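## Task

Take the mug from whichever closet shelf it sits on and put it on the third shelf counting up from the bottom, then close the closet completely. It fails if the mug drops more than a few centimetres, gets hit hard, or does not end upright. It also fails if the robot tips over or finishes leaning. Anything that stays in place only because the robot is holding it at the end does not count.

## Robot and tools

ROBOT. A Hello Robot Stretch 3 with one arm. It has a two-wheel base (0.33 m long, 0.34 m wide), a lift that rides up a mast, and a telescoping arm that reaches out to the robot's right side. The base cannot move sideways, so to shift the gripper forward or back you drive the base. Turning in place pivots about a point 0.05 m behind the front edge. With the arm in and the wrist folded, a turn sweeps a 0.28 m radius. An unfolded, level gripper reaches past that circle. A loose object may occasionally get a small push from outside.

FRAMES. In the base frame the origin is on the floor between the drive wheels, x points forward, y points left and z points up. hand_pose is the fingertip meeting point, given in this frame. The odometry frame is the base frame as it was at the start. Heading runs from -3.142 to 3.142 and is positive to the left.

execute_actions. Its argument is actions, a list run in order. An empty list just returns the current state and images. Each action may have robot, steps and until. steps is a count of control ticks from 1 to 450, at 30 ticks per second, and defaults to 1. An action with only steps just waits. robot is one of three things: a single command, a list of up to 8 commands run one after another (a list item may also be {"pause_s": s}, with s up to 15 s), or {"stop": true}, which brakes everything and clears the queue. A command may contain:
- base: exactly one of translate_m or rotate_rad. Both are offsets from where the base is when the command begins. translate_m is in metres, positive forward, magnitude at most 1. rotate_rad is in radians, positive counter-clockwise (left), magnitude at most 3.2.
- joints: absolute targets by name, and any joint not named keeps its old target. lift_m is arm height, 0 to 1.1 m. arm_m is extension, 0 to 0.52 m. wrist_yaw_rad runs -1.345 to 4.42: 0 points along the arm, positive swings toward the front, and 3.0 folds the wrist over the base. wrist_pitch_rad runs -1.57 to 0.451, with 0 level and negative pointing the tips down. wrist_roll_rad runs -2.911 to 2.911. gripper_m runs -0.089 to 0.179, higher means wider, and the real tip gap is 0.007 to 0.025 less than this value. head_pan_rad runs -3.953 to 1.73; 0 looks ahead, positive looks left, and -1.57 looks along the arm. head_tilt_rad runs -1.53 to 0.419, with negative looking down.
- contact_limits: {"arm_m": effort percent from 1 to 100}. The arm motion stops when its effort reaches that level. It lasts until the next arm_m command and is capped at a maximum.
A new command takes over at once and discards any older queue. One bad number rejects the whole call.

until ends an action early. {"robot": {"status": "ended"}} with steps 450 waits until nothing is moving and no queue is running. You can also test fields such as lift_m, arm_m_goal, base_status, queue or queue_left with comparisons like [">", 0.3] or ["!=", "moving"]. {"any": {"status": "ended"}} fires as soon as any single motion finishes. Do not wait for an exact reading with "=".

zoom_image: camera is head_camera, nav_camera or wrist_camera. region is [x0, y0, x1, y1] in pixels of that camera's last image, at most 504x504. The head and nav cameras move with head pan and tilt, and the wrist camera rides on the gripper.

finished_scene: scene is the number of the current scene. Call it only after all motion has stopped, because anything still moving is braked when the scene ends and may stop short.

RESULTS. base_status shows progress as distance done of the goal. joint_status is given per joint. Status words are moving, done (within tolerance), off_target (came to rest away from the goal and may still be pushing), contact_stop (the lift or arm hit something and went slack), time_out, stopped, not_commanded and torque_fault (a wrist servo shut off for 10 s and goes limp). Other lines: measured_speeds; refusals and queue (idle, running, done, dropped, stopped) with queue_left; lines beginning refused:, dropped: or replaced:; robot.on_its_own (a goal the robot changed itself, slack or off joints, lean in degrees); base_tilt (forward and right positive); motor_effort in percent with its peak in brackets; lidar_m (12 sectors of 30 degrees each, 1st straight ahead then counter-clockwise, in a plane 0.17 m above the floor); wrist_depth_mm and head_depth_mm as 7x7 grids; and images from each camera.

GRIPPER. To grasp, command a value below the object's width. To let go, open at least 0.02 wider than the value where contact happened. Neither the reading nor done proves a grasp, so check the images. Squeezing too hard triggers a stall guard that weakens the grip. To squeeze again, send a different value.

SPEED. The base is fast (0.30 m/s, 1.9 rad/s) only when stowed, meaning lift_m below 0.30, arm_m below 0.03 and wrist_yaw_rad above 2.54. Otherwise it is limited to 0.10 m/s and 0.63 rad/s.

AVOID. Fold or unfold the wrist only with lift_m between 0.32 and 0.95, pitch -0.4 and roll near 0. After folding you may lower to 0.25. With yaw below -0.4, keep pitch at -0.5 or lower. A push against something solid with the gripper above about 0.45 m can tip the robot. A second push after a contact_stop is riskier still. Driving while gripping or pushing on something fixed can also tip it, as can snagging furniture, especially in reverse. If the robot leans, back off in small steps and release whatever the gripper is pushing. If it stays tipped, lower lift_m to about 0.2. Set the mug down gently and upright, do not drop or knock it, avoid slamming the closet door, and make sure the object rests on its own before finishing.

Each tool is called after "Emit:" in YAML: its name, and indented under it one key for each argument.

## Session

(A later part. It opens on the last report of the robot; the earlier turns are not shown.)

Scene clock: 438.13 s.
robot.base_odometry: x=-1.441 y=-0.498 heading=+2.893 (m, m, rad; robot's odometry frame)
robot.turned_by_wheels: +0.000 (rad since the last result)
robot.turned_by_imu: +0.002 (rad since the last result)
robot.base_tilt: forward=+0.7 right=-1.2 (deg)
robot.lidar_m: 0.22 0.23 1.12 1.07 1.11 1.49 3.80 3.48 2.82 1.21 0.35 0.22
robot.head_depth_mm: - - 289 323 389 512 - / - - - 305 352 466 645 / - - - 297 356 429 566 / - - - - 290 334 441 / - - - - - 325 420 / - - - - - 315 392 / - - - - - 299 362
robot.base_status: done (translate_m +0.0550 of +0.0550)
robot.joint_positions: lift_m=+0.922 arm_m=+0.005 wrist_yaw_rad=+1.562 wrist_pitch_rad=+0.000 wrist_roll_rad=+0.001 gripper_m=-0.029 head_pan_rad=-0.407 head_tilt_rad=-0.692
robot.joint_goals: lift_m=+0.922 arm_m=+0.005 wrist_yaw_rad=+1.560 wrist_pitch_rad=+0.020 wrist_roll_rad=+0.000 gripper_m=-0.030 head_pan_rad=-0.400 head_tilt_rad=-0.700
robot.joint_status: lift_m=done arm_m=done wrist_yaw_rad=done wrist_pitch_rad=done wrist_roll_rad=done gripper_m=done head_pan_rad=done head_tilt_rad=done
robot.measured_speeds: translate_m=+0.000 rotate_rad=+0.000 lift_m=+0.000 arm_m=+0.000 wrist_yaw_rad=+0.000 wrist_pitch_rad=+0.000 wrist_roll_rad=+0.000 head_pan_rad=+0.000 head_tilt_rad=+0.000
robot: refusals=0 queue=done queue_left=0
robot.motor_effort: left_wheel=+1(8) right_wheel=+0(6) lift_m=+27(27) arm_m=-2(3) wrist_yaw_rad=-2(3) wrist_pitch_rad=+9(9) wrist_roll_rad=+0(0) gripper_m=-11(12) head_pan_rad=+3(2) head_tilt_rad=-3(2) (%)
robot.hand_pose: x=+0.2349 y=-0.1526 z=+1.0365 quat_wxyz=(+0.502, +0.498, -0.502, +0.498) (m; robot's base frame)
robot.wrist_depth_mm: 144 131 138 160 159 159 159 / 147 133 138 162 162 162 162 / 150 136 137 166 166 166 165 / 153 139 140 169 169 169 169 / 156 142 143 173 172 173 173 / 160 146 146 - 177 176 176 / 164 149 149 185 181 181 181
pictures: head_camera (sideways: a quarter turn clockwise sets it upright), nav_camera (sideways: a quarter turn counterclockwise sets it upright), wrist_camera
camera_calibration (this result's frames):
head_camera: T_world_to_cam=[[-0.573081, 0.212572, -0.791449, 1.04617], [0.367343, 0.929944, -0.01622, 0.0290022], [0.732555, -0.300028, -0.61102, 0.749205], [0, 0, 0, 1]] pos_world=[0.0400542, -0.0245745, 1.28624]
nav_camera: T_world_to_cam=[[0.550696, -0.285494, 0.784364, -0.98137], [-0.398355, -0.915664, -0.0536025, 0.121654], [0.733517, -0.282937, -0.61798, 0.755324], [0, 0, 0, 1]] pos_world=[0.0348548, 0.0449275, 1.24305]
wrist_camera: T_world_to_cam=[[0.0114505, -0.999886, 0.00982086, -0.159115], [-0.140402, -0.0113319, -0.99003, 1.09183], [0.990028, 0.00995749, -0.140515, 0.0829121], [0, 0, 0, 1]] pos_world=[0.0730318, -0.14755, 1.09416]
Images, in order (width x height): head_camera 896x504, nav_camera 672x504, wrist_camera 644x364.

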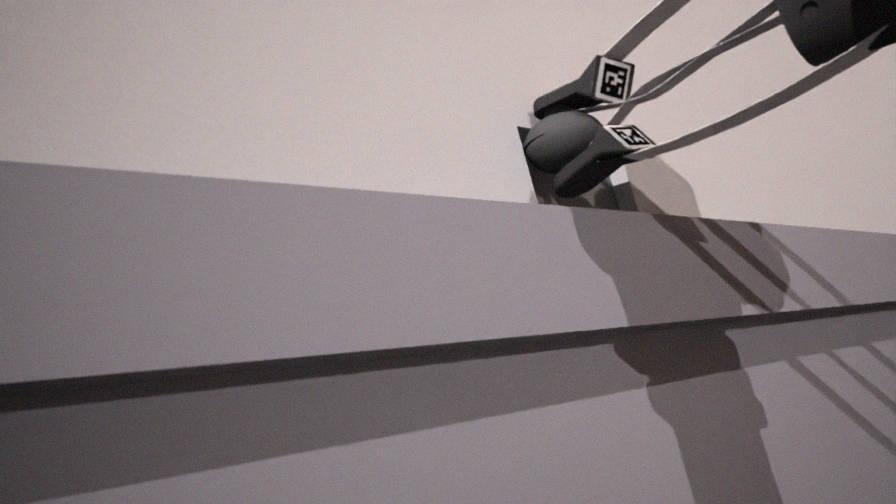

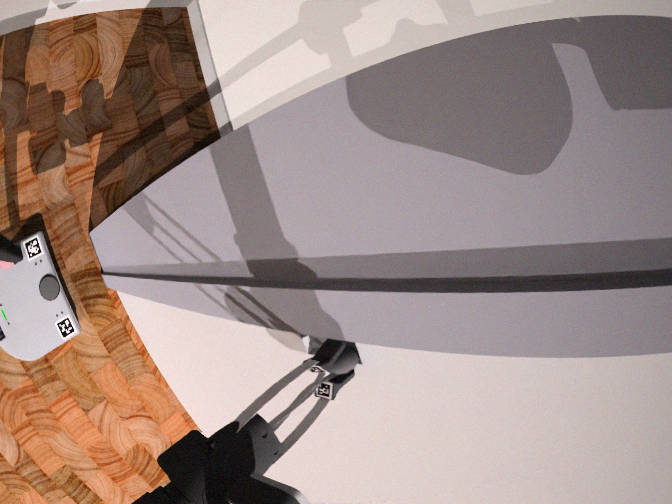

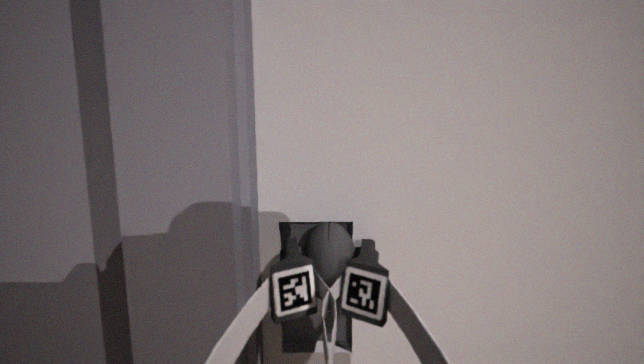

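Emit:
execute_actions:
  actions:
    - {"robot":[{"base":{"translate_m":-0.01}},{"joints":{"arm_m":0.0,"wrist_yaw_rad":1.59}},{"base":{"translate_m":0.025}},{"joints":{"arm_m":0.15},"contact_limits":{"arm_m":25}}],"steps":400,"until":{"robot":{"status":"ended"}}}

Scene clock: 445.23 s.
robot.base_odometry: x=-1.456 y=-0.494 heading=+2.893 (m, m, rad; robot's odometry frame)
robot.turned_by_wheels: +0.000 (rad since the last result)
robot.turned_by_imu: -0.036 (rad since the last result)
robot.base_tilt: forward=+0.7 right=-1.2 (deg)
robot.lidar_m: 0.21 0.22 1.13 1.07 1.10 1.44 3.47 3.51 2.85 1.39 0.35 0.21
robot.head_depth_mm: 991 810 1149 395 426 521 753 / 951 804 1099 948 1139 1309 681 / 917 805 1098 915 1078 1370 1206 / - - - - - 329 427 / - - - - - 309 395 / - - - - - 305 374 / - - - - - 292 343
robot.base_status: done (translate_m +0.0250 of +0.0250)
robot.joint_positions: lift_m=+0.922 arm_m=+0.150 wrist_yaw_rad=+1.592 wrist_pitch_rad=-0.001 wrist_roll_rad=+0.001 gripper_m=-0.029 head_pan_rad=-0.407 head_tilt_rad=-0.693
robot.joint_goals: lift_m=+0.922 arm_m=+0.150 wrist_yaw_rad=+1.590 wrist_pitch_rad=+0.020 wrist_roll_rad=+0.000 gripper_m=-0.030 head_pan_rad=-0.400 head_tilt_rad=-0.700
robot.joint_status: lift_m=done arm_m=done wrist_yaw_rad=done wrist_pitch_rad=done wrist_roll_rad=done gripper_m=done head_pan_rad=done head_tilt_rad=done
robot.measured_speeds: translate_m=+0.000 rotate_rad=+0.000 lift_m=+0.000 arm_m=+0.000 wrist_yaw_rad=+0.000 wrist_pitch_rad=+0.000 wrist_roll_rad=+0.000 head_pan_rad=+0.000 head_tilt_rad=+0.000
robot: refusals=0 queue=done queue_left=0
robot.motor_effort: left_wheel=+1(13) right_wheel=-1(25) lift_m=+27(27) arm_m=+3(9) wrist_yaw_rad=-2(60) wrist_pitch_rad=+9(10) wrist_roll_rad=+0(0) gripper_m=-12(17) head_pan_rad=+2(2) head_tilt_rad=-3(3) (%)
robot.contact_limits: arm_m 25 (drawing in: default 18, maximum 30; extending or still: default 25, maximum 41)
robot.hand_pose: x=+0.2348 y=-0.2892 z=+1.0362 quat_wxyz=(+0.495, +0.506, -0.494, +0.505) (m; robot's base frame)
robot.wrist_depth_mm: 218 459 499 165 164 165 165 / 218 466 723 168 168 168 169 / 219 470 728 172 171 172 172 / 218 465 519 175 175 176 175 / 216 465 716 178 180 180 179 / 217 462 739 - 183 183 184 / 216 468 591 189 187 188 188
pictures: head_camera (sideways: a quarter turn clockwise sets it upright), nav_camera (sideways: a quarter turn counterclockwise sets it upright), wrist_camera
camera_calibration (this result's frames):
head_camera: T_world_to_cam=[[-0.573614, 0.21268, -0.791034, 1.04563], [0.367163, 0.930016, -0.0161992, 0.0289762], [0.732229, -0.299731, -0.611558, 0.749906], [0, 0, 0, 1]] pos_world=[0.0400489, -0.0245641, 1.28621]
nav_camera: T_world_to_cam=[[0.551237, -0.285604, 0.783944, -0.980825], [-0.398221, -0.915722, -0.0536001, 0.12165], [0.733183, -0.282637, -0.618514, 0.75602], [0, 0, 0, 1]] pos_world=[0.0348099, 0.0449485, 1.24304]
wrist_camera: T_world_to_cam=[[0.0417511, -0.99908, 0.00979987, -0.302582], [-0.141014, -0.0156026, -0.989885, 1.08878], [0.989127, 0.0399469, -0.141536, 0.0942507], [0, 0, 0, 1]] pos_world=[0.0729411, -0.289081, 1.09407]
Images, in order (width x height): head_camera 896x504, nav_camera 672x504, wrist_camera 644x364.

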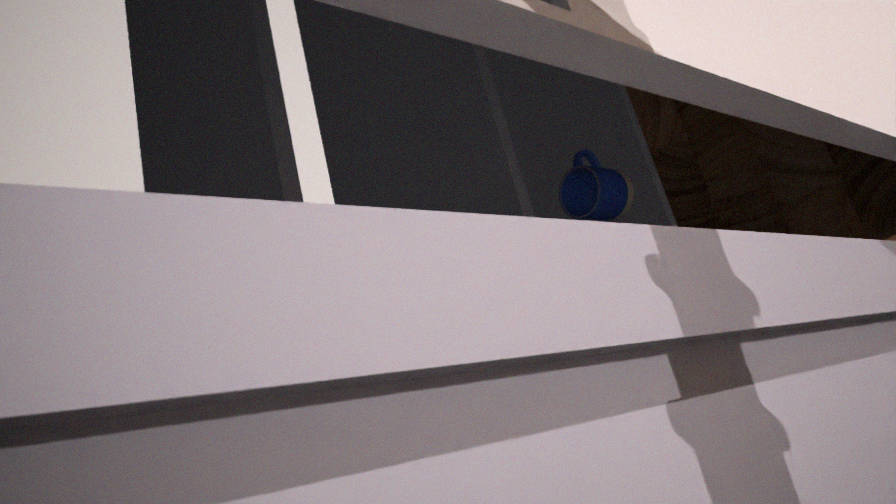

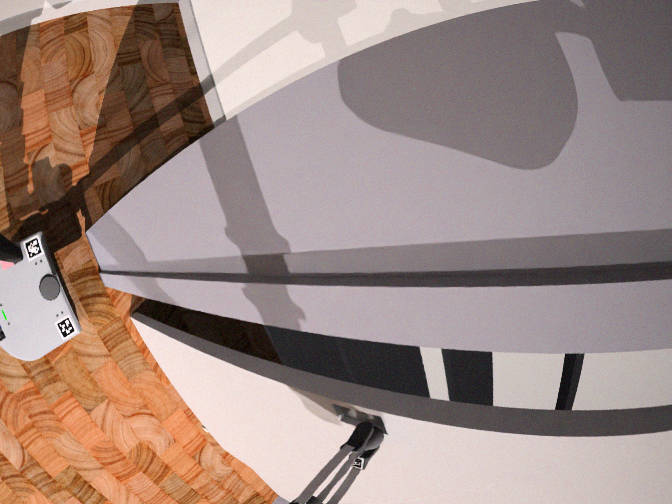

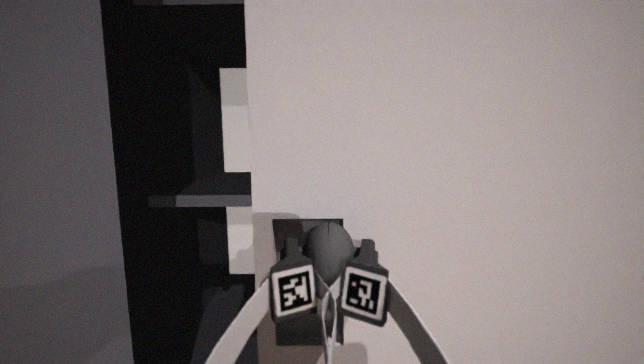

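Emit:
execute_actions:
  actions:
    - {"robot":[{"base":{"translate_m":0.008}},{"joints":{"arm_m":0.52},"contact_limits":{"arm_m":25}}],"steps":400,"until":{"robot":{"status":"ended"}}}

Scene clock: 450.23 s.
robot.base_odometry: x=-1.463 y=-0.492 heading=+2.893 (m, m, rad; robot's odometry frame)
robot.turned_by_wheels: +0.000 (rad since the last result)
robot.turned_by_imu: +0.001 (rad since the last result)
robot.base_tilt: forward=+0.7 right=-1.2 (deg)
robot.lidar_m: 0.20 0.21 1.13 1.07 1.10 1.43 3.47 3.51 2.86 1.12 0.55 0.21
robot.head_depth_mm: 987 812 1147 981 1204 1401 1202 / 937 807 1099 919 1134 1396 1208 / 914 804 1095 917 1066 1365 1207 / - - - - - 312 406 / - - - - - 301 377 / - - - - - 299 357 / - - - - - 287 327
robot.base_status: done (translate_m +0.0080 of +0.0080)
robot.joint_positions: lift_m=+0.922 arm_m=+0.520 wrist_yaw_rad=+1.591 wrist_pitch_rad=-0.001 wrist_roll_rad=+0.001 gripper_m=-0.029 head_pan_rad=-0.407 head_tilt_rad=-0.693
robot.joint_goals: lift_m=+0.922 arm_m=+0.520 wrist_yaw_rad=+1.590 wrist_pitch_rad=+0.020 wrist_roll_rad=+0.000 gripper_m=-0.030 head_pan_rad=-0.400 head_tilt_rad=-0.700
robot.joint_status: lift_m=done arm_m=done wrist_yaw_rad=done wrist_pitch_rad=done wrist_roll_rad=done gripper_m=done head_pan_rad=done head_tilt_rad=done
robot.measured_speeds: translate_m=+0.000 rotate_rad=+0.000 lift_m=+0.000 arm_m=+0.000 wrist_yaw_rad=+0.000 wrist_pitch_rad=+0.000 wrist_roll_rad=+0.000 head_pan_rad=+0.000 head_tilt_rad=+0.000
robot: refusals=0 queue=done queue_left=0
robot.motor_effort: left_wheel=+1(14) right_wheel=+0(15) lift_m=+27(27) arm_m=+4(7) wrist_yaw_rad=-2(54) wrist_pitch_rad=+9(10) wrist_roll_rad=-1(0) gripper_m=-12(16) head_pan_rad=+2(2) head_tilt_rad=-3(2) (%)
robot.contact_limits: arm_m 25 (drawing in: default 18, maximum 30; extending or still: default 25, maximum 41)
robot.hand_pose: x=+0.2348 y=-0.6595 z=+1.0362 quat_wxyz=(+0.495, +0.506, -0.494, +0.505) (m; robot's base frame)
robot.wrist_depth_mm: 177 176 176 176 177 176 177 / 180 180 180 180 181 181 181 / 184 183 184 184 184 184 184 / 349 187 187 188 188 189 188 / 433 194 191 191 192 192 193 / 672 206 196 - 197 197 197 / 599 202 200 201 201 201 202
pictures: head_camera (sideways: a quarter turn clockwise sets it upright), nav_camera (sideways: a quarter turn counterclockwise sets it upright), wrist_camera
camera_calibration (this result's frames):
head_camera: T_world_to_cam=[[-0.573614, 0.21268, -0.791034, 1.04563], [0.367163, 0.930016, -0.0161992, 0.0289762], [0.732229, -0.29973, -0.611558, 0.749906], [0, 0, 0, 1]] pos_world=[0.0400489, -0.0245641, 1.28621]
nav_camera: T_world_to_cam=[[0.551237, -0.285604, 0.783944, -0.980825], [-0.398221, -0.915722, -0.0536001, 0.12165], [0.733183, -0.282637, -0.618514, 0.75602], [0, 0, 0, 1]] pos_world=[0.0348099, 0.0449485, 1.24304]
wrist_camera: T_world_to_cam=[[0.0407589, -0.999121, 0.00980959, -0.672314], [-0.141065, -0.0154736, -0.989879, 1.08309], [0.989161, 0.0389626, -0.141572, 0.108416], [0, 0, 0, 1]] pos_world=[0.0729478, -0.659188, 1.09407]
Images, in order (width x height): head_camera 896x504, nav_camera 672x504, wrist_camera 644x364.

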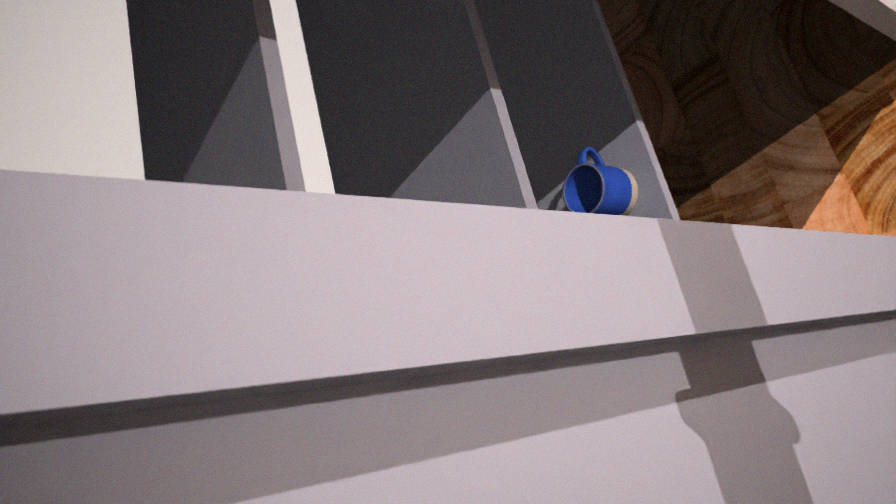

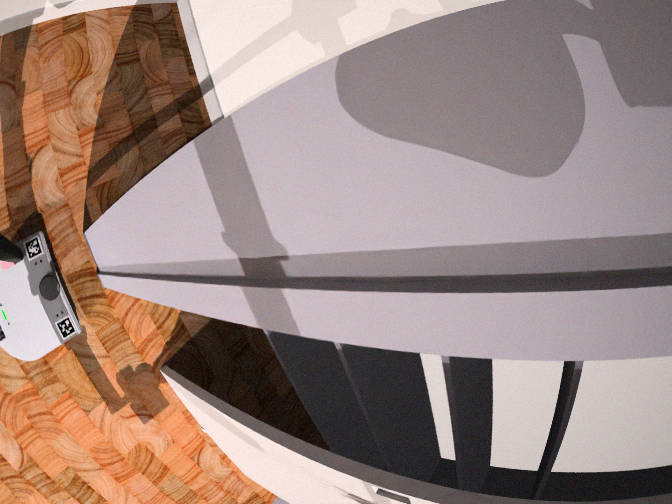

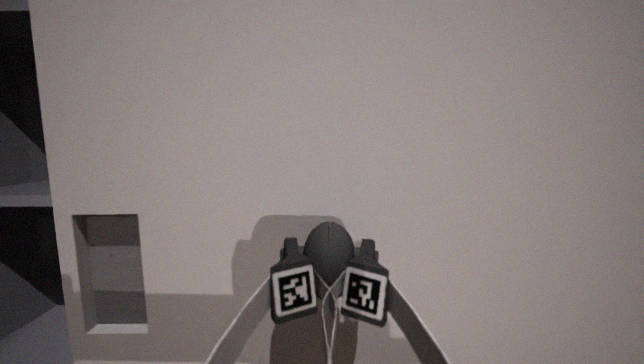

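Emit:
execute_actions:
  actions:
    - {"robot":[{"base":{"translate_m":-0.03}},{"joints":{"arm_m":0.22,"wrist_yaw_rad":1.5}},{"base":{"translate_m":0.1}},{"joints":{"arm_m":0.52},"contact_limits":{"arm_m":25}}],"steps":450,"until":{"robot":{"status":"ended"}}}

Scene clock: 461.67 s.
robot.base_odometry: x=-1.531 y=-0.475 heading=+2.893 (m, m, rad; robot's odometry frame)
robot.turned_by_wheels: +0.000 (rad since the last result)
robot.turned_by_imu: +0.002 (rad since the last result)
robot.base_tilt: forward=+0.7 right=-1.2 (deg)
robot.lidar_m: - 0.15 1.14 1.08 1.10 1.44 3.48 3.57 2.85 0.78 0.73 0.15
robot.head_depth_mm: - - 1105 905 1110 1371 1213 / - - - - - 1335 1204 / - - - - - - - / - - - - - - - / - - - - - - - / - - - - - - - / - - - - - - -
robot.base_status: done (translate_m +0.1000 of +0.1000)
robot.joint_positions: lift_m=+0.922 arm_m=+0.520 wrist_yaw_rad=+1.506 wrist_pitch_rad=-0.002 wrist_roll_rad=+0.001 gripper_m=-0.029 head_pan_rad=-0.407 head_tilt_rad=-0.693
robot.joint_goals: lift_m=+0.922 arm_m=+0.520 wrist_yaw_rad=+1.500 wrist_pitch_rad=+0.020 wrist_roll_rad=+0.000 gripper_m=-0.030 head_pan_rad=-0.400 head_tilt_rad=-0.700
robot.joint_status: lift_m=done arm_m=done wrist_yaw_rad=done wrist_pitch_rad=done wrist_roll_rad=done gripper_m=done head_pan_rad=done head_tilt_rad=done
robot.measured_speeds: translate_m=+0.000 rotate_rad=+0.000 lift_m=+0.000 arm_m=+0.000 wrist_yaw_rad=+0.000 wrist_pitch_rad=+0.000 wrist_roll_rad=+0.000 head_pan_rad=+0.000 head_tilt_rad=+0.000
robot: refusals=0 queue=done queue_left=0
robot.motor_effort: left_wheel=+2(11) right_wheel=-2(10) lift_m=+27(27) arm_m=+4(11) wrist_yaw_rad=-6(67) wrist_pitch_rad=+10(10) wrist_roll_rad=+0(0) gripper_m=-11(18) head_pan_rad=+3(2) head_tilt_rad=-2(2) (%)
robot.contact_limits: arm_m 25 (drawing in: default 18, maximum 30; extending or still: default 25, maximum 41)
robot.hand_pose: x=+0.2343 y=-0.6813 z=+1.0359 quat_wxyz=(+0.517, +0.484, -0.515, +0.483) (m; robot's base frame)
robot.wrist_depth_mm: 534 538 551 555 115 116 119 / 747 769 796 822 117 119 122 / 767 789 822 841 119 121 125 / 687 666 642 630 122 124 128 / 797 822 854 860 125 128 131 / 795 833 848 - 139 138 134 / 616 617 613 608 142 139 138
pictures: head_camera (sideways: a quarter turn clockwise sets it upright), nav_camera (sideways: a quarter turn counterclockwise sets it upright), wrist_camera
camera_calibration (this result's frames):
head_camera: T_world_to_cam=[[-0.573614, 0.21268, -0.791034, 1.04563], [0.367163, 0.930015, -0.0161992, 0.0289762], [0.732229, -0.299731, -0.611558, 0.749906], [0, 0, 0, 1]] pos_world=[0.0400489, -0.0245641, 1.28621]
nav_camera: T_world_to_cam=[[0.551237, -0.285604, 0.783944, -0.980825], [-0.398221, -0.915722, -0.0536001, 0.12165], [0.733183, -0.282637, -0.618514, 0.75602], [0, 0, 0, 1]] pos_world=[0.0348099, 0.0449485, 1.24304]
wrist_camera: T_world_to_cam=[[-0.0449302, -0.998941, 0.00987438, -0.674014], [-0.14314, -0.00334488, -0.989697, 1.09091], [0.988682, -0.0458807, -0.142838, 0.0533608], [0, 0, 0, 1]] pos_world=[0.0731124, -0.667203, 1.09395]
Images, in order (width x height): head_camera 896x504, nav_camera 672x504, wrist_camera 644x364.

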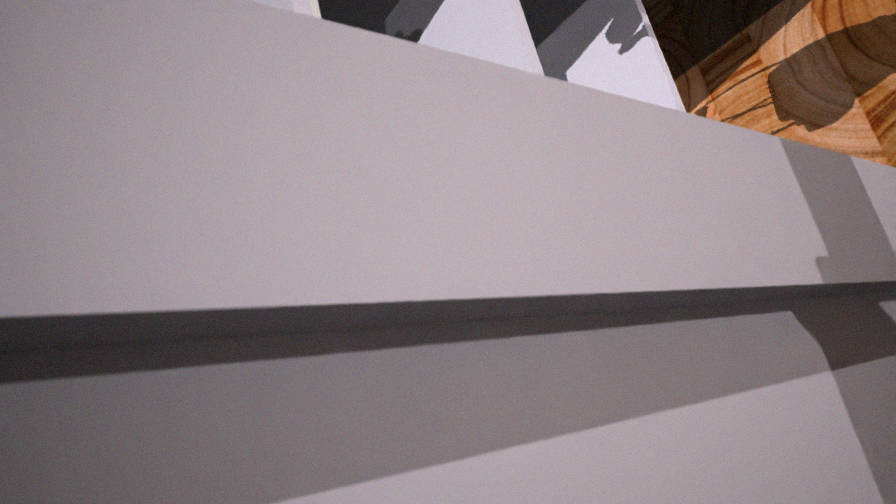

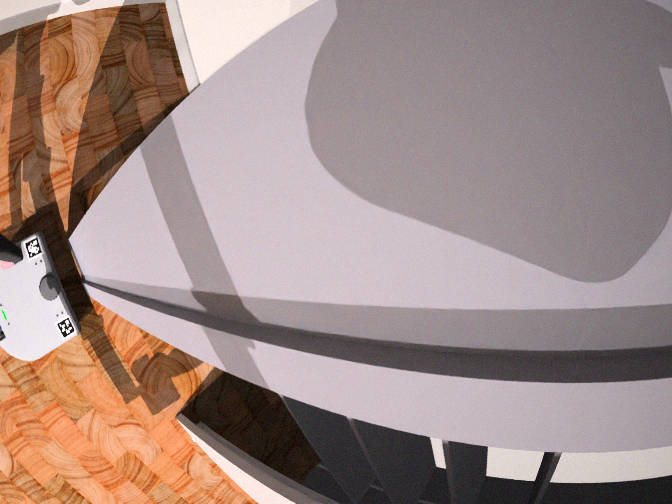

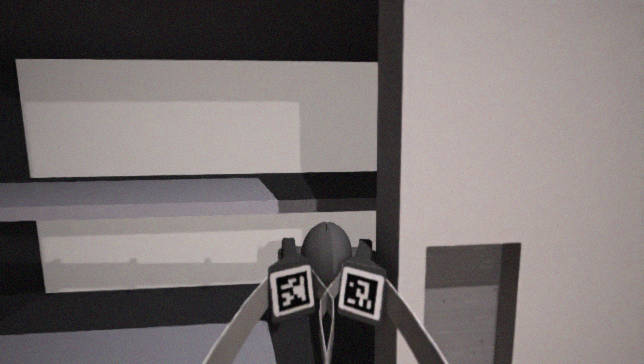

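Emit:
execute_actions:
  actions:
    - {"robot":[{"joints":{"arm_m":0.47}},{"base":{"translate_m":-0.17}},{"joints":{"arm_m":0.0}},{"base":{"rotate_rad":1.6}},{"base":{"translate_m":-0.41},"joints":{"lift_m":0.5,"head_pan_rad":-1.57,"head_tilt_rad":-0.9}},{"joints":{"wrist_yaw_rad":0.0,"gripper_m":0.12}}],"steps":450,"until":{"robot":{"status":"ended"}}}
    - {"steps":300,"until":{"robot":{"status":"ended"}}}

Scene clock: 482.33 s.
robot.base_odometry: x=-1.277 y=-0.117 heading=-1.790 (m, m, rad; robot's odometry frame)
robot.turned_by_wheels: +1.600 (rad since the last result)
robot.turned_by_imu: +1.509 (rad since the last result)
robot.base_tilt: forward=+0.7 right=-1.2 (deg)
robot.lidar_m: 1.48 1.50 1.92 3.28 3.29 2.46 2.30 0.59 0.49 1.09 0.47 0.46
robot.head_depth_mm: 679 1072 926 1161 1446 1080 1131 / 678 1072 926 1163 1440 1269 1180 / 677 1072 927 1156 1438 1292 - / 675 1064 925 1135 1444 1296 1136 / 673 1066 926 1141 1442 1272 1131 / 675 1060 926 1160 1439 1268 1131 / 674 1057 922 1146 1291 973 1126
robot.base_status: done (translate_m -0.4100 of -0.4100)
robot.joint_positions: lift_m=+0.500 arm_m=+0.002 wrist_yaw_rad=+0.003 wrist_pitch_rad=-0.003 wrist_roll_rad=+0.001 gripper_m=+0.120 head_pan_rad=-1.563 head_tilt_rad=-0.888
robot.joint_goals: lift_m=+0.500 arm_m=+0.000 wrist_yaw_rad=+0.000 wrist_pitch_rad=+0.020 wrist_roll_rad=+0.000 gripper_m=+0.120 head_pan_rad=-1.570 head_tilt_rad=-0.900
robot.joint_status: lift_m=done arm_m=done wrist_yaw_rad=done wrist_pitch_rad=done wrist_roll_rad=done gripper_m=done head_pan_rad=done head_tilt_rad=done
robot.measured_speeds: translate_m=+0.000 rotate_rad=+0.000 lift_m=+0.000 arm_m=+0.000 wrist_yaw_rad=+0.000 wrist_pitch_rad=+0.000 wrist_roll_rad=+0.000 head_pan_rad=+0.000 head_tilt_rad=+0.000
robot: refusals=0 queue=done queue_left=0
robot.motor_effort: left_wheel=-2(22) right_wheel=+2(44) lift_m=+21(27) arm_m=-1(4) wrist_yaw_rad=-3(41) wrist_pitch_rad=+11(13) wrist_roll_rad=+0(0) gripper_m=-1(91) head_pan_rad=-2(32) head_tilt_rad=-4(18) (%)
robot.hand_pose: x=-0.0207 y=-0.4035 z=+0.6140 quat_wxyz=(+0.707, +0.003, -0.707, +0.000) (m; robot's base frame)
robot.wrist_depth_mm: 539 757 790 809 843 846 862 / 533 790 809 845 845 864 896 / 480 704 829 842 856 889 895 / 532 811 848 871 877 914 931 / 533 753 848 870 901 907 917 / 519 612 515 584 586 604 576 / 468 843 900 910 944 962 958
pictures: head_camera (sideways: a quarter turn clockwise sets it upright), nav_camera (sideways: a quarter turn counterclockwise sets it upright), wrist_camera
camera_calibration (this result's frames):
head_camera: T_world_to_cam=[[-0.0374821, 0.752687, -0.657311, 0.868087], [0.999107, 0.0410724, -0.00994053, 0.0169698], [0.0195152, -0.657096, -0.753554, 0.938943], [0, 0, 0, 1]] pos_world=[-0.00274058, -0.037119, 1.27832]
nav_camera: T_world_to_cam=[[-0.0382901, -0.760042, 0.648745, -0.801033], [-0.998635, 0.00601737, -0.0518915, 0.123074], [0.035536, -0.649846, -0.759234, 0.943303], [0, 0, 0, 1]] pos_world=[0.0587133, 0.00344271, 1.24224]
wrist_camera: T_world_to_cam=[[-0.999682, -0.0232008, 0.0098537, -0.0298007], [-0.0130844, 0.143505, -0.989563, 0.699644], [0.0215446, -0.989378, -0.143763, -0.14223], [0, 0, 0, 1]] pos_world=[-0.0175725, -0.241813, 0.672189]
Images, in order (width x height): head_camera 896x504, nav_camera 672x504, wrist_camera 644x364.

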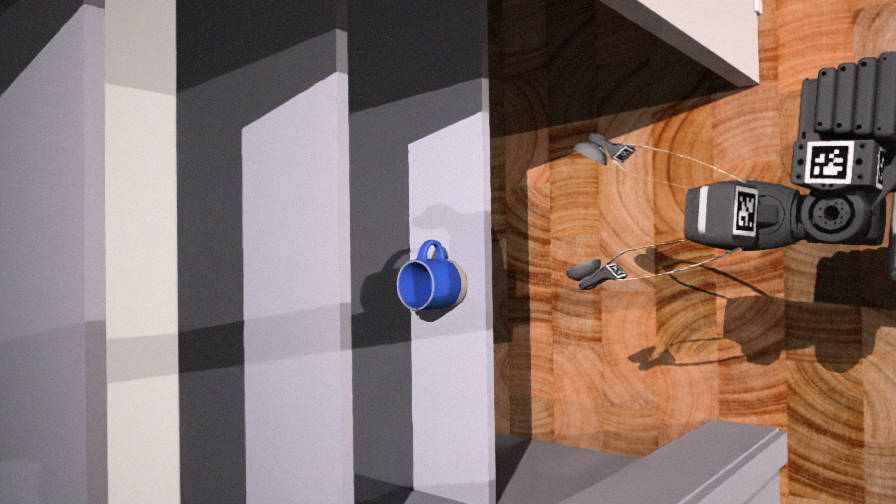

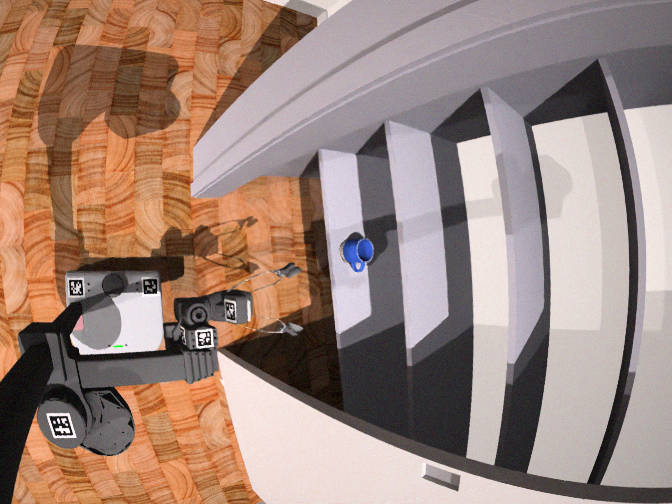

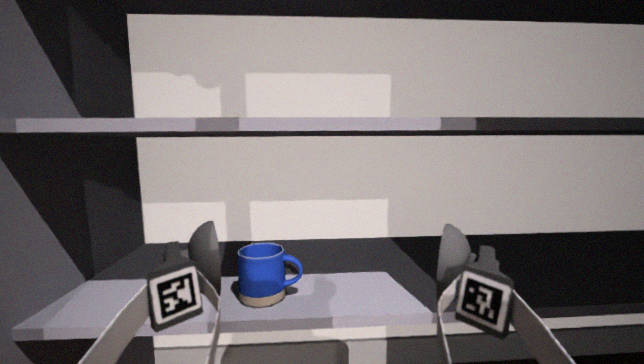

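Emit:
execute_actions:
  actions:
    - {"robot":[{"base":{"translate_m":0.195},"joints":{"wrist_yaw_rad":-0.38,"lift_m":0.295,"gripper_m":0.125}},{"joints":{"arm_m":0.3}}],"steps":450,"until":{"robot":{"status":"ended"}}}

Scene clock: 489.93 s.
robot.base_odometry: x=-1.320 y=-0.307 heading=-1.790 (m, m, rad; robot's odometry frame)
robot.turned_by_wheels: +0.000 (rad since the last result)
robot.turned_by_imu: +0.015 (rad since the last result)
robot.base_tilt: forward=+0.6 right=-1.4 (deg)
robot.lidar_m: 1.28 1.31 1.68 3.69 3.32 2.65 2.49 0.62 1.15 1.08 0.34 0.45
robot.head_depth_mm: 684 1051 904 1167 1446 1267 1131 / 683 1053 905 1141 1436 1274 1131 / 682 1050 905 1127 1497 1250 1132 / 680 1050 901 1160 1442 1271 1130 / 680 1049 901 1166 1415 1006 1117 / 681 975 496 499 607 860 1128 / 326 333 377 451 609 863 1135
robot.base_status: done (translate_m +0.1950 of +0.1950)
robot.joint_positions: lift_m=+0.295 arm_m=+0.267 wrist_yaw_rad=-0.379 wrist_pitch_rad=-0.007 wrist_roll_rad=+0.010 gripper_m=+0.125 head_pan_rad=-1.563 head_tilt_rad=-0.890
robot.joint_goals: lift_m=+0.295 arm_m=+0.268 wrist_yaw_rad=-0.380 wrist_pitch_rad=+0.020 wrist_roll_rad=+0.000 gripper_m=+0.125 head_pan_rad=-1.570 head_tilt_rad=-0.900
robot.joint_status: lift_m=done arm_m=contact_stop wrist_yaw_rad=done wrist_pitch_rad=done wrist_roll_rad=done gripper_m=done head_pan_rad=done head_tilt_rad=done
robot.measured_speeds: translate_m=+0.000 rotate_rad=+0.001 lift_m=+0.000 arm_m=-0.034 wrist_yaw_rad=-0.150 wrist_pitch_rad=-0.072 wrist_roll_rad=-0.024 head_pan_rad=+0.000 head_tilt_rad=-0.024
robot: refusals=0 queue=dropped queue_left=0
robot.on_its_own: arm_m is slack since a contact_stop, until your next command for it (your +0.300 is given up)
robot.motor_effort: left_wheel=+0(6) right_wheel=-1(8) lift_m=+20(21) arm_m=+17(31) wrist_yaw_rad=+1(12) wrist_pitch_rad=+14(14) wrist_roll_rad=-4(5) gripper_m=+0(34) head_pan_rad=-2(3) head_tilt_rad=-4(4) (%)
robot.hand_pose: x=-0.1162 y=-0.6495 z=+0.4081 quat_wxyz=(+0.691, -0.131, -0.698, -0.135) (m; robot's base frame)
robot.wrist_depth_mm: 442 488 534 588 606 615 623 / 451 494 552 619 721 845 996 / 452 499 230 611 729 876 - / 451 489 224 271 480 464 448 / 230 228 222 220 242 301 - / 149 156 594 674 778 970 975 / 487 542 599 676 735 702 742
pictures: head_camera (sideways: a quarter turn clockwise sets it upright), nav_camera (sideways: a quarter turn counterclockwise sets it upright), wrist_camera
camera_calibration (this result's frames):
head_camera: T_world_to_cam=[[-0.0373099, 0.753713, -0.656144, 0.866566], [0.999116, 0.0408488, -0.00988909, 0.0169028], [0.0193491, -0.655933, -0.754571, 0.940266], [0, 0, 0, 1]] pos_world=[-0.00274973, -0.0370803, 1.27826]
nav_camera: T_world_to_cam=[[-0.0384642, -0.761036, 0.647568, -0.799498], [-0.998634, 0.00633653, -0.0518699, 0.123046], [0.0353716, -0.648678, -0.76024, 0.944612], [0, 0, 0, 1]] pos_world=[0.0587135, 0.00352252, 1.24224]
wrist_camera: T_world_to_cam=[[-0.936286, 0.351238, 0.000464262, 0.125426], [0.0512107, 0.137818, -0.989133, 0.533559], [-0.347485, -0.926087, -0.147024, -0.413622], [0, 0, 0, 1]] pos_world=[-0.0536173, -0.500639, 0.46689]
Images, in order (width x height): head_camera 896x504, nav_camera 672x504, wrist_camera 644x364.

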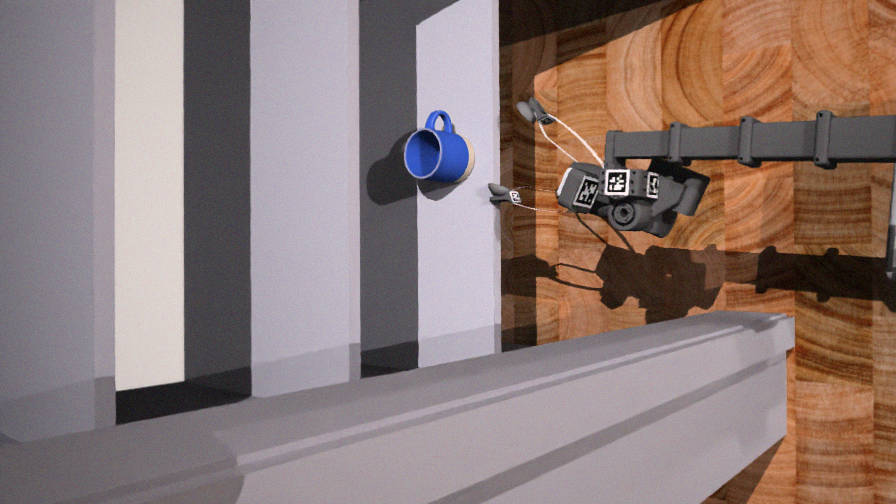

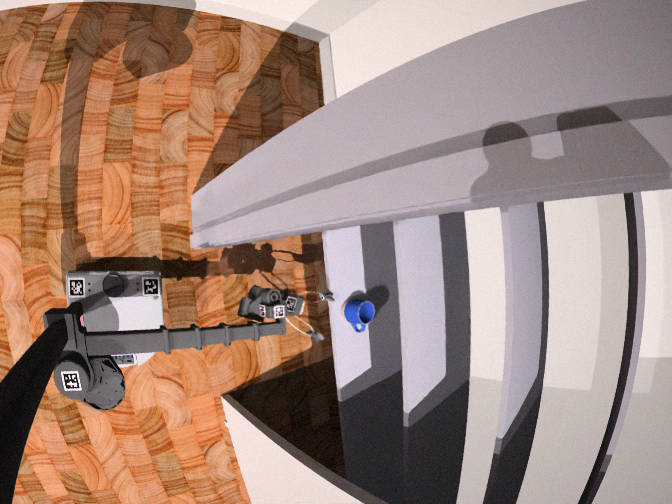

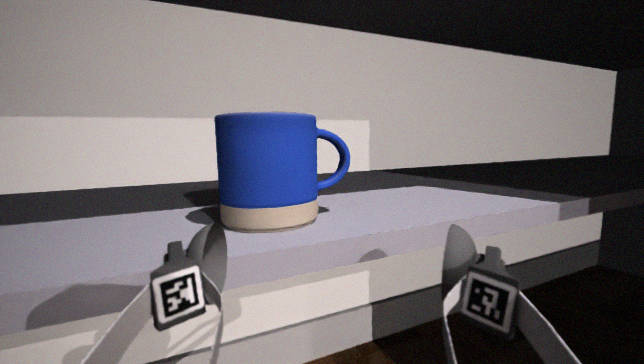

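Emit:
execute_actions:
  actions:
    - {"robot":[{"joints":{"arm_m":0.24}},{"joints":{"lift_m":0.335},"base":{"translate_m":0.008}},{"joints":{"arm_m":0.365},"contact_limits":{"arm_m":15}}],"steps":450,"until":{"robot":{"status":"ended"}}}

Scene clock: 494.53 s.
robot.base_odometry: x=-1.321 y=-0.315 heading=-1.790 (m, m, rad; robot's odometry frame)
robot.turned_by_wheels: +0.000 (rad since the last result)
robot.turned_by_imu: +0.001 (rad since the last result)
robot.base_tilt: forward=+0.7 right=-1.1 (deg)
robot.lidar_m: 1.28 1.30 1.67 3.71 3.32 2.66 2.49 0.63 1.15 1.07 0.34 0.44
robot.head_depth_mm: 672 1053 897 1160 1430 1274 1125 / 671 1050 899 1147 1443 1270 1132 / 669 1044 894 1134 - 1267 1133 / 668 1051 892 1160 1437 1267 1125 / 669 1049 895 1157 1380 971 1133 / 668 934 455 475 576 859 1128 / 319 319 362 444 603 860 1130
robot.base_status: done (translate_m +0.0080 of +0.0080)
robot.joint_positions: lift_m=+0.335 arm_m=+0.365 wrist_yaw_rad=-0.382 wrist_pitch_rad=-0.003 wrist_roll_rad=+0.005 gripper_m=+0.125 head_pan_rad=-1.565 head_tilt_rad=-0.892
robot.joint_goals: lift_m=+0.335 arm_m=+0.365 wrist_yaw_rad=-0.380 wrist_pitch_rad=+0.020 wrist_roll_rad=+0.000 gripper_m=+0.125 head_pan_rad=-1.570 head_tilt_rad=-0.900
robot.joint_status: lift_m=done arm_m=done wrist_yaw_rad=done wrist_pitch_rad=done wrist_roll_rad=done gripper_m=done head_pan_rad=done head_tilt_rad=done
robot.measured_speeds: translate_m=+0.000 rotate_rad=+0.000 lift_m=+0.000 arm_m=+0.000 wrist_yaw_rad=+0.000 wrist_pitch_rad=+0.000 wrist_roll_rad=+0.000 head_pan_rad=+0.000 head_tilt_rad=+0.000
robot: refusals=0 queue=done queue_left=0
robot.motor_effort: left_wheel=+0(13) right_wheel=+1(22) lift_m=+29(31) arm_m=+3(13) wrist_yaw_rad=+1(12) wrist_pitch_rad=+10(13) wrist_roll_rad=-2(4) gripper_m=+0(4) head_pan_rad=-2(2) head_tilt_rad=-3(3) (%)
robot.contact_limits: arm_m 15 (drawing in: default 18, maximum 30; extending or still: default 25, maximum 41)
robot.hand_pose: x=-0.1169 y=-0.7474 z=+0.4486 quat_wxyz=(+0.693, -0.133, -0.696, -0.135) (m; robot's base frame)
robot.wrist_depth_mm: 368 398 442 490 495 497 499 / 370 402 457 518 606 692 820 / 378 414 466 525 620 726 896 / 383 424 458 194 608 704 767 / 355 357 149 129 191 344 338 / 225 234 154 132 194 236 218 / 165 157 156 135 159 154 177
pictures: head_camera (sideways: a quarter turn clockwise sets it upright), nav_camera (sideways: a quarter turn counterclockwise sets it upright), wrist_camera
camera_calibration (this result's frames):
head_camera: T_world_to_cam=[[-0.0358891, 0.754942, -0.654809, 0.864817], [0.999192, 0.038974, -0.00983032, 0.0168258], [0.0180992, -0.654633, -0.75573, 0.941782], [0, 0, 0, 1]] pos_world=[-0.00282018, -0.0370216, 1.27819]
nav_camera: T_world_to_cam=[[-0.0398988, -0.762107, 0.646221, -0.797734], [-0.99862, 0.00831955, -0.0518451, 0.123014], [0.0341353, -0.647398, -0.761387, 0.946111], [0, 0, 0, 1]] pos_world=[0.0587194, 0.00352838, 1.24225]
wrist_camera: T_world_to_cam=[[-0.935386, 0.353575, 0.00613825, 0.158495], [0.0449965, 0.13622, -0.989656, 0.585489], [-0.350754, -0.925434, -0.143328, -0.500077], [0, 0, 0, 1]] pos_world=[-0.0534949, -0.598583, 0.506785]
Images, in order (width x height): head_camera 896x504, nav_camera 672x504, wrist_camera 644x364.

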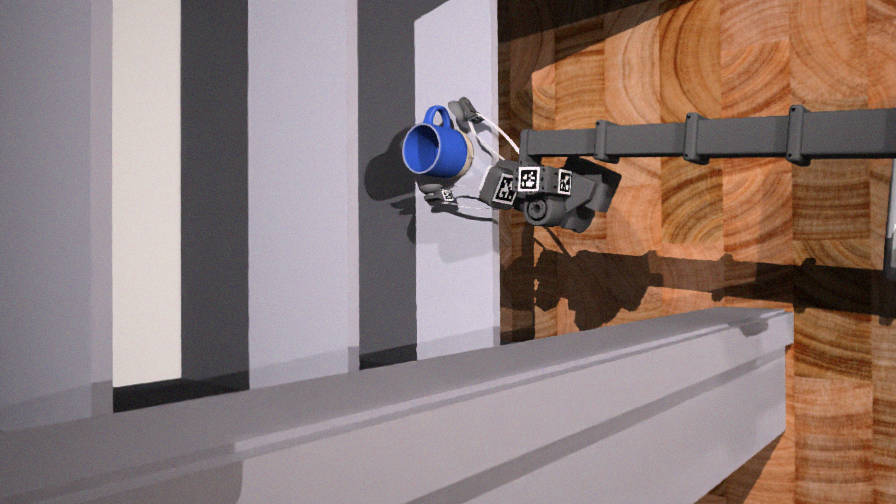

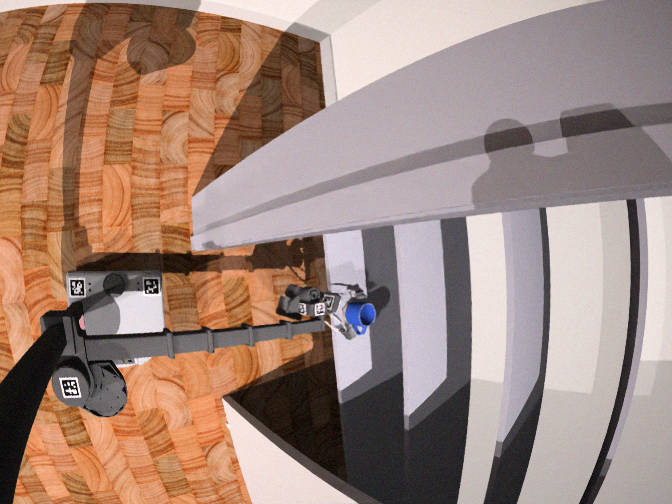

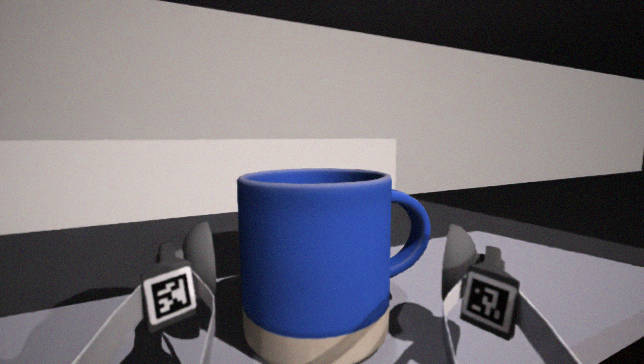

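Emit:
execute_actions:
  actions:
    - {"robot":[{"joints":{"gripper_m":0.04}},{"pause_s":0.5},{"joints":{"lift_m":0.36}}],"steps":300,"until":{"robot":{"status":"ended"}}}

Scene clock: 497.70 s.
robot.base_odometry: x=-1.321 y=-0.315 heading=-1.790 (m, m, rad; robot's odometry frame)
robot.turned_by_wheels: +0.000 (rad since the last result)
robot.turned_by_imu: +0.001 (rad since the last result)
robot.base_tilt: forward=+0.7 right=-1.2 (deg)
robot.lidar_m: 1.27 1.30 1.67 3.69 3.32 2.65 2.50 0.63 1.15 1.06 0.34 0.44
robot.head_depth_mm: 671 1053 897 1155 1443 1267 1132 / 671 1052 898 1147 1439 1270 1133 / 668 1048 894 1134 - 1267 1131 / 668 1048 895 1154 1434 1270 1130 / 667 1050 894 1161 1389 973 1131 / 666 937 454 475 576 857 1127 / 319 319 361 444 603 858 1131
robot.base_status: done (translate_m +0.0080 of +0.0080)
robot.joint_positions: lift_m=+0.360 arm_m=+0.365 wrist_yaw_rad=-0.378 wrist_pitch_rad=-0.028 wrist_roll_rad=+0.001 gripper_m=+0.041 head_pan_rad=-1.565 head_tilt_rad=-0.892
robot.joint_goals: lift_m=+0.360 arm_m=+0.365 wrist_yaw_rad=-0.380 wrist_pitch_rad=+0.020 wrist_roll_rad=+0.000 gripper_m=+0.040 head_pan_rad=-1.570 head_tilt_rad=-0.900
robot.joint_status: lift_m=done arm_m=done wrist_yaw_rad=done wrist_pitch_rad=done wrist_roll_rad=done gripper_m=done head_pan_rad=done head_tilt_rad=done
robot.measured_speeds: translate_m=+0.000 rotate_rad=+0.000 lift_m=+0.000 arm_m=+0.000 wrist_yaw_rad=+0.000 wrist_pitch_rad=+0.000 wrist_roll_rad=+0.000 head_pan_rad=+0.000 head_tilt_rad=+0.000
robot: refusals=0 queue=done queue_left=0
robot.motor_effort: left_wheel=+0(0) right_wheel=-1(1) lift_m=+31(32) arm_m=+3(3) wrist_yaw_rad=-1(2) wrist_pitch_rad=+21(23) wrist_roll_rad=-1(2) gripper_m=-16(96) head_pan_rad=-2(2) head_tilt_rad=-3(3) (%)
robot.contact_limits: arm_m 15 (drawing in: default 18, maximum 30; extending or still: default 25, maximum 41)
robot.hand_pose: x=-0.1158 y=-0.7471 z=+0.4672 quat_wxyz=(+0.692, -0.123, -0.697, -0.143) (m; robot's base frame)
robot.wrist_depth_mm: 364 394 432 470 472 473 473 / 369 404 450 516 587 690 800 / 375 413 461 526 609 723 886 / 384 423 460 195 603 698 790 / 378 395 395 131 150 386 385 / 258 259 - 133 142 255 253 / 192 192 183 136 173 189 189
pictures: head_camera (sideways: a quarter turn clockwise sets it upright), nav_camera (sideways: a quarter turn counterclockwise sets it upright), wrist_camera
camera_calibration (this result's frames):
head_camera: T_world_to_cam=[[-0.0358891, 0.754942, -0.654809, 0.864817], [0.999192, 0.0389741, -0.00983032, 0.0168258], [0.0180993, -0.654633, -0.75573, 0.941782], [0, 0, 0, 1]] pos_world=[-0.00282018, -0.0370216, 1.27819]
nav_camera: T_world_to_cam=[[-0.0398988, -0.762107, 0.646221, -0.797734], [-0.99862, 0.00831943, -0.0518451, 0.123014], [0.0341353, -0.647398, -0.761387, 0.946111], [0, 0, 0, 1]] pos_world=[0.0587194, 0.00352839, 1.24225]
wrist_camera: T_world_to_cam=[[-0.936654, 0.350149, 0.00864352, 0.1554], [0.0507118, 0.15999, -0.985815, 0.620452], [-0.346565, -0.92293, -0.167612, -0.483061], [0, 0, 0, 1]] pos_world=[-0.0533201, -0.59951, 0.529341]
Images, in order (width x height): head_camera 896x504, nav_camera 672x504, wrist_camera 644x364.

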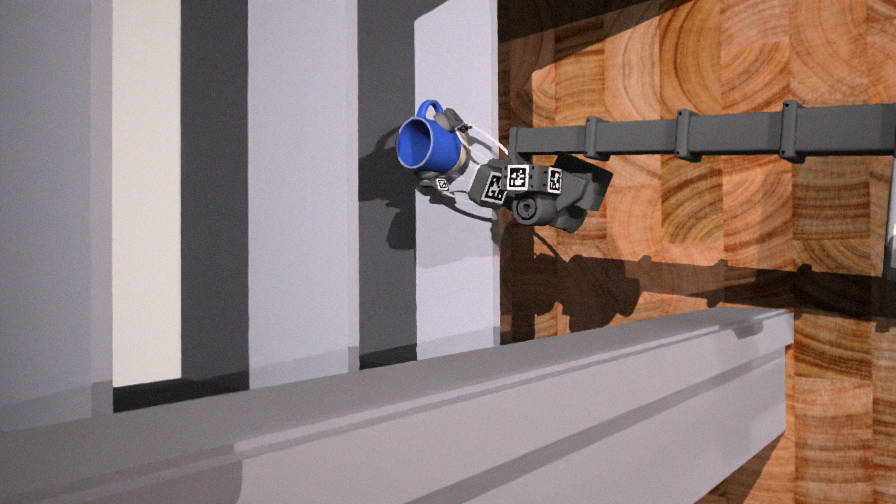

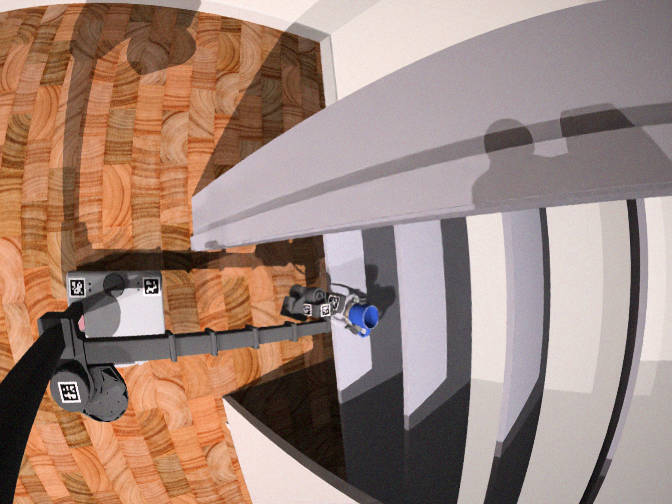

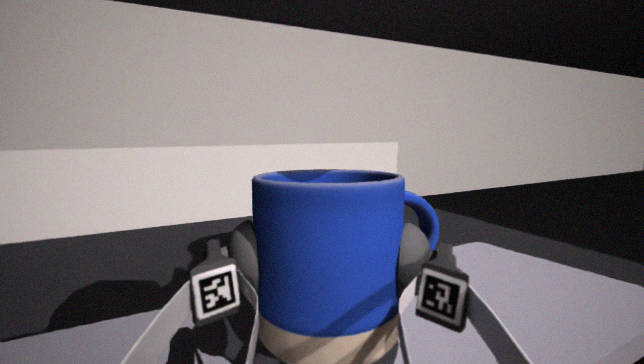

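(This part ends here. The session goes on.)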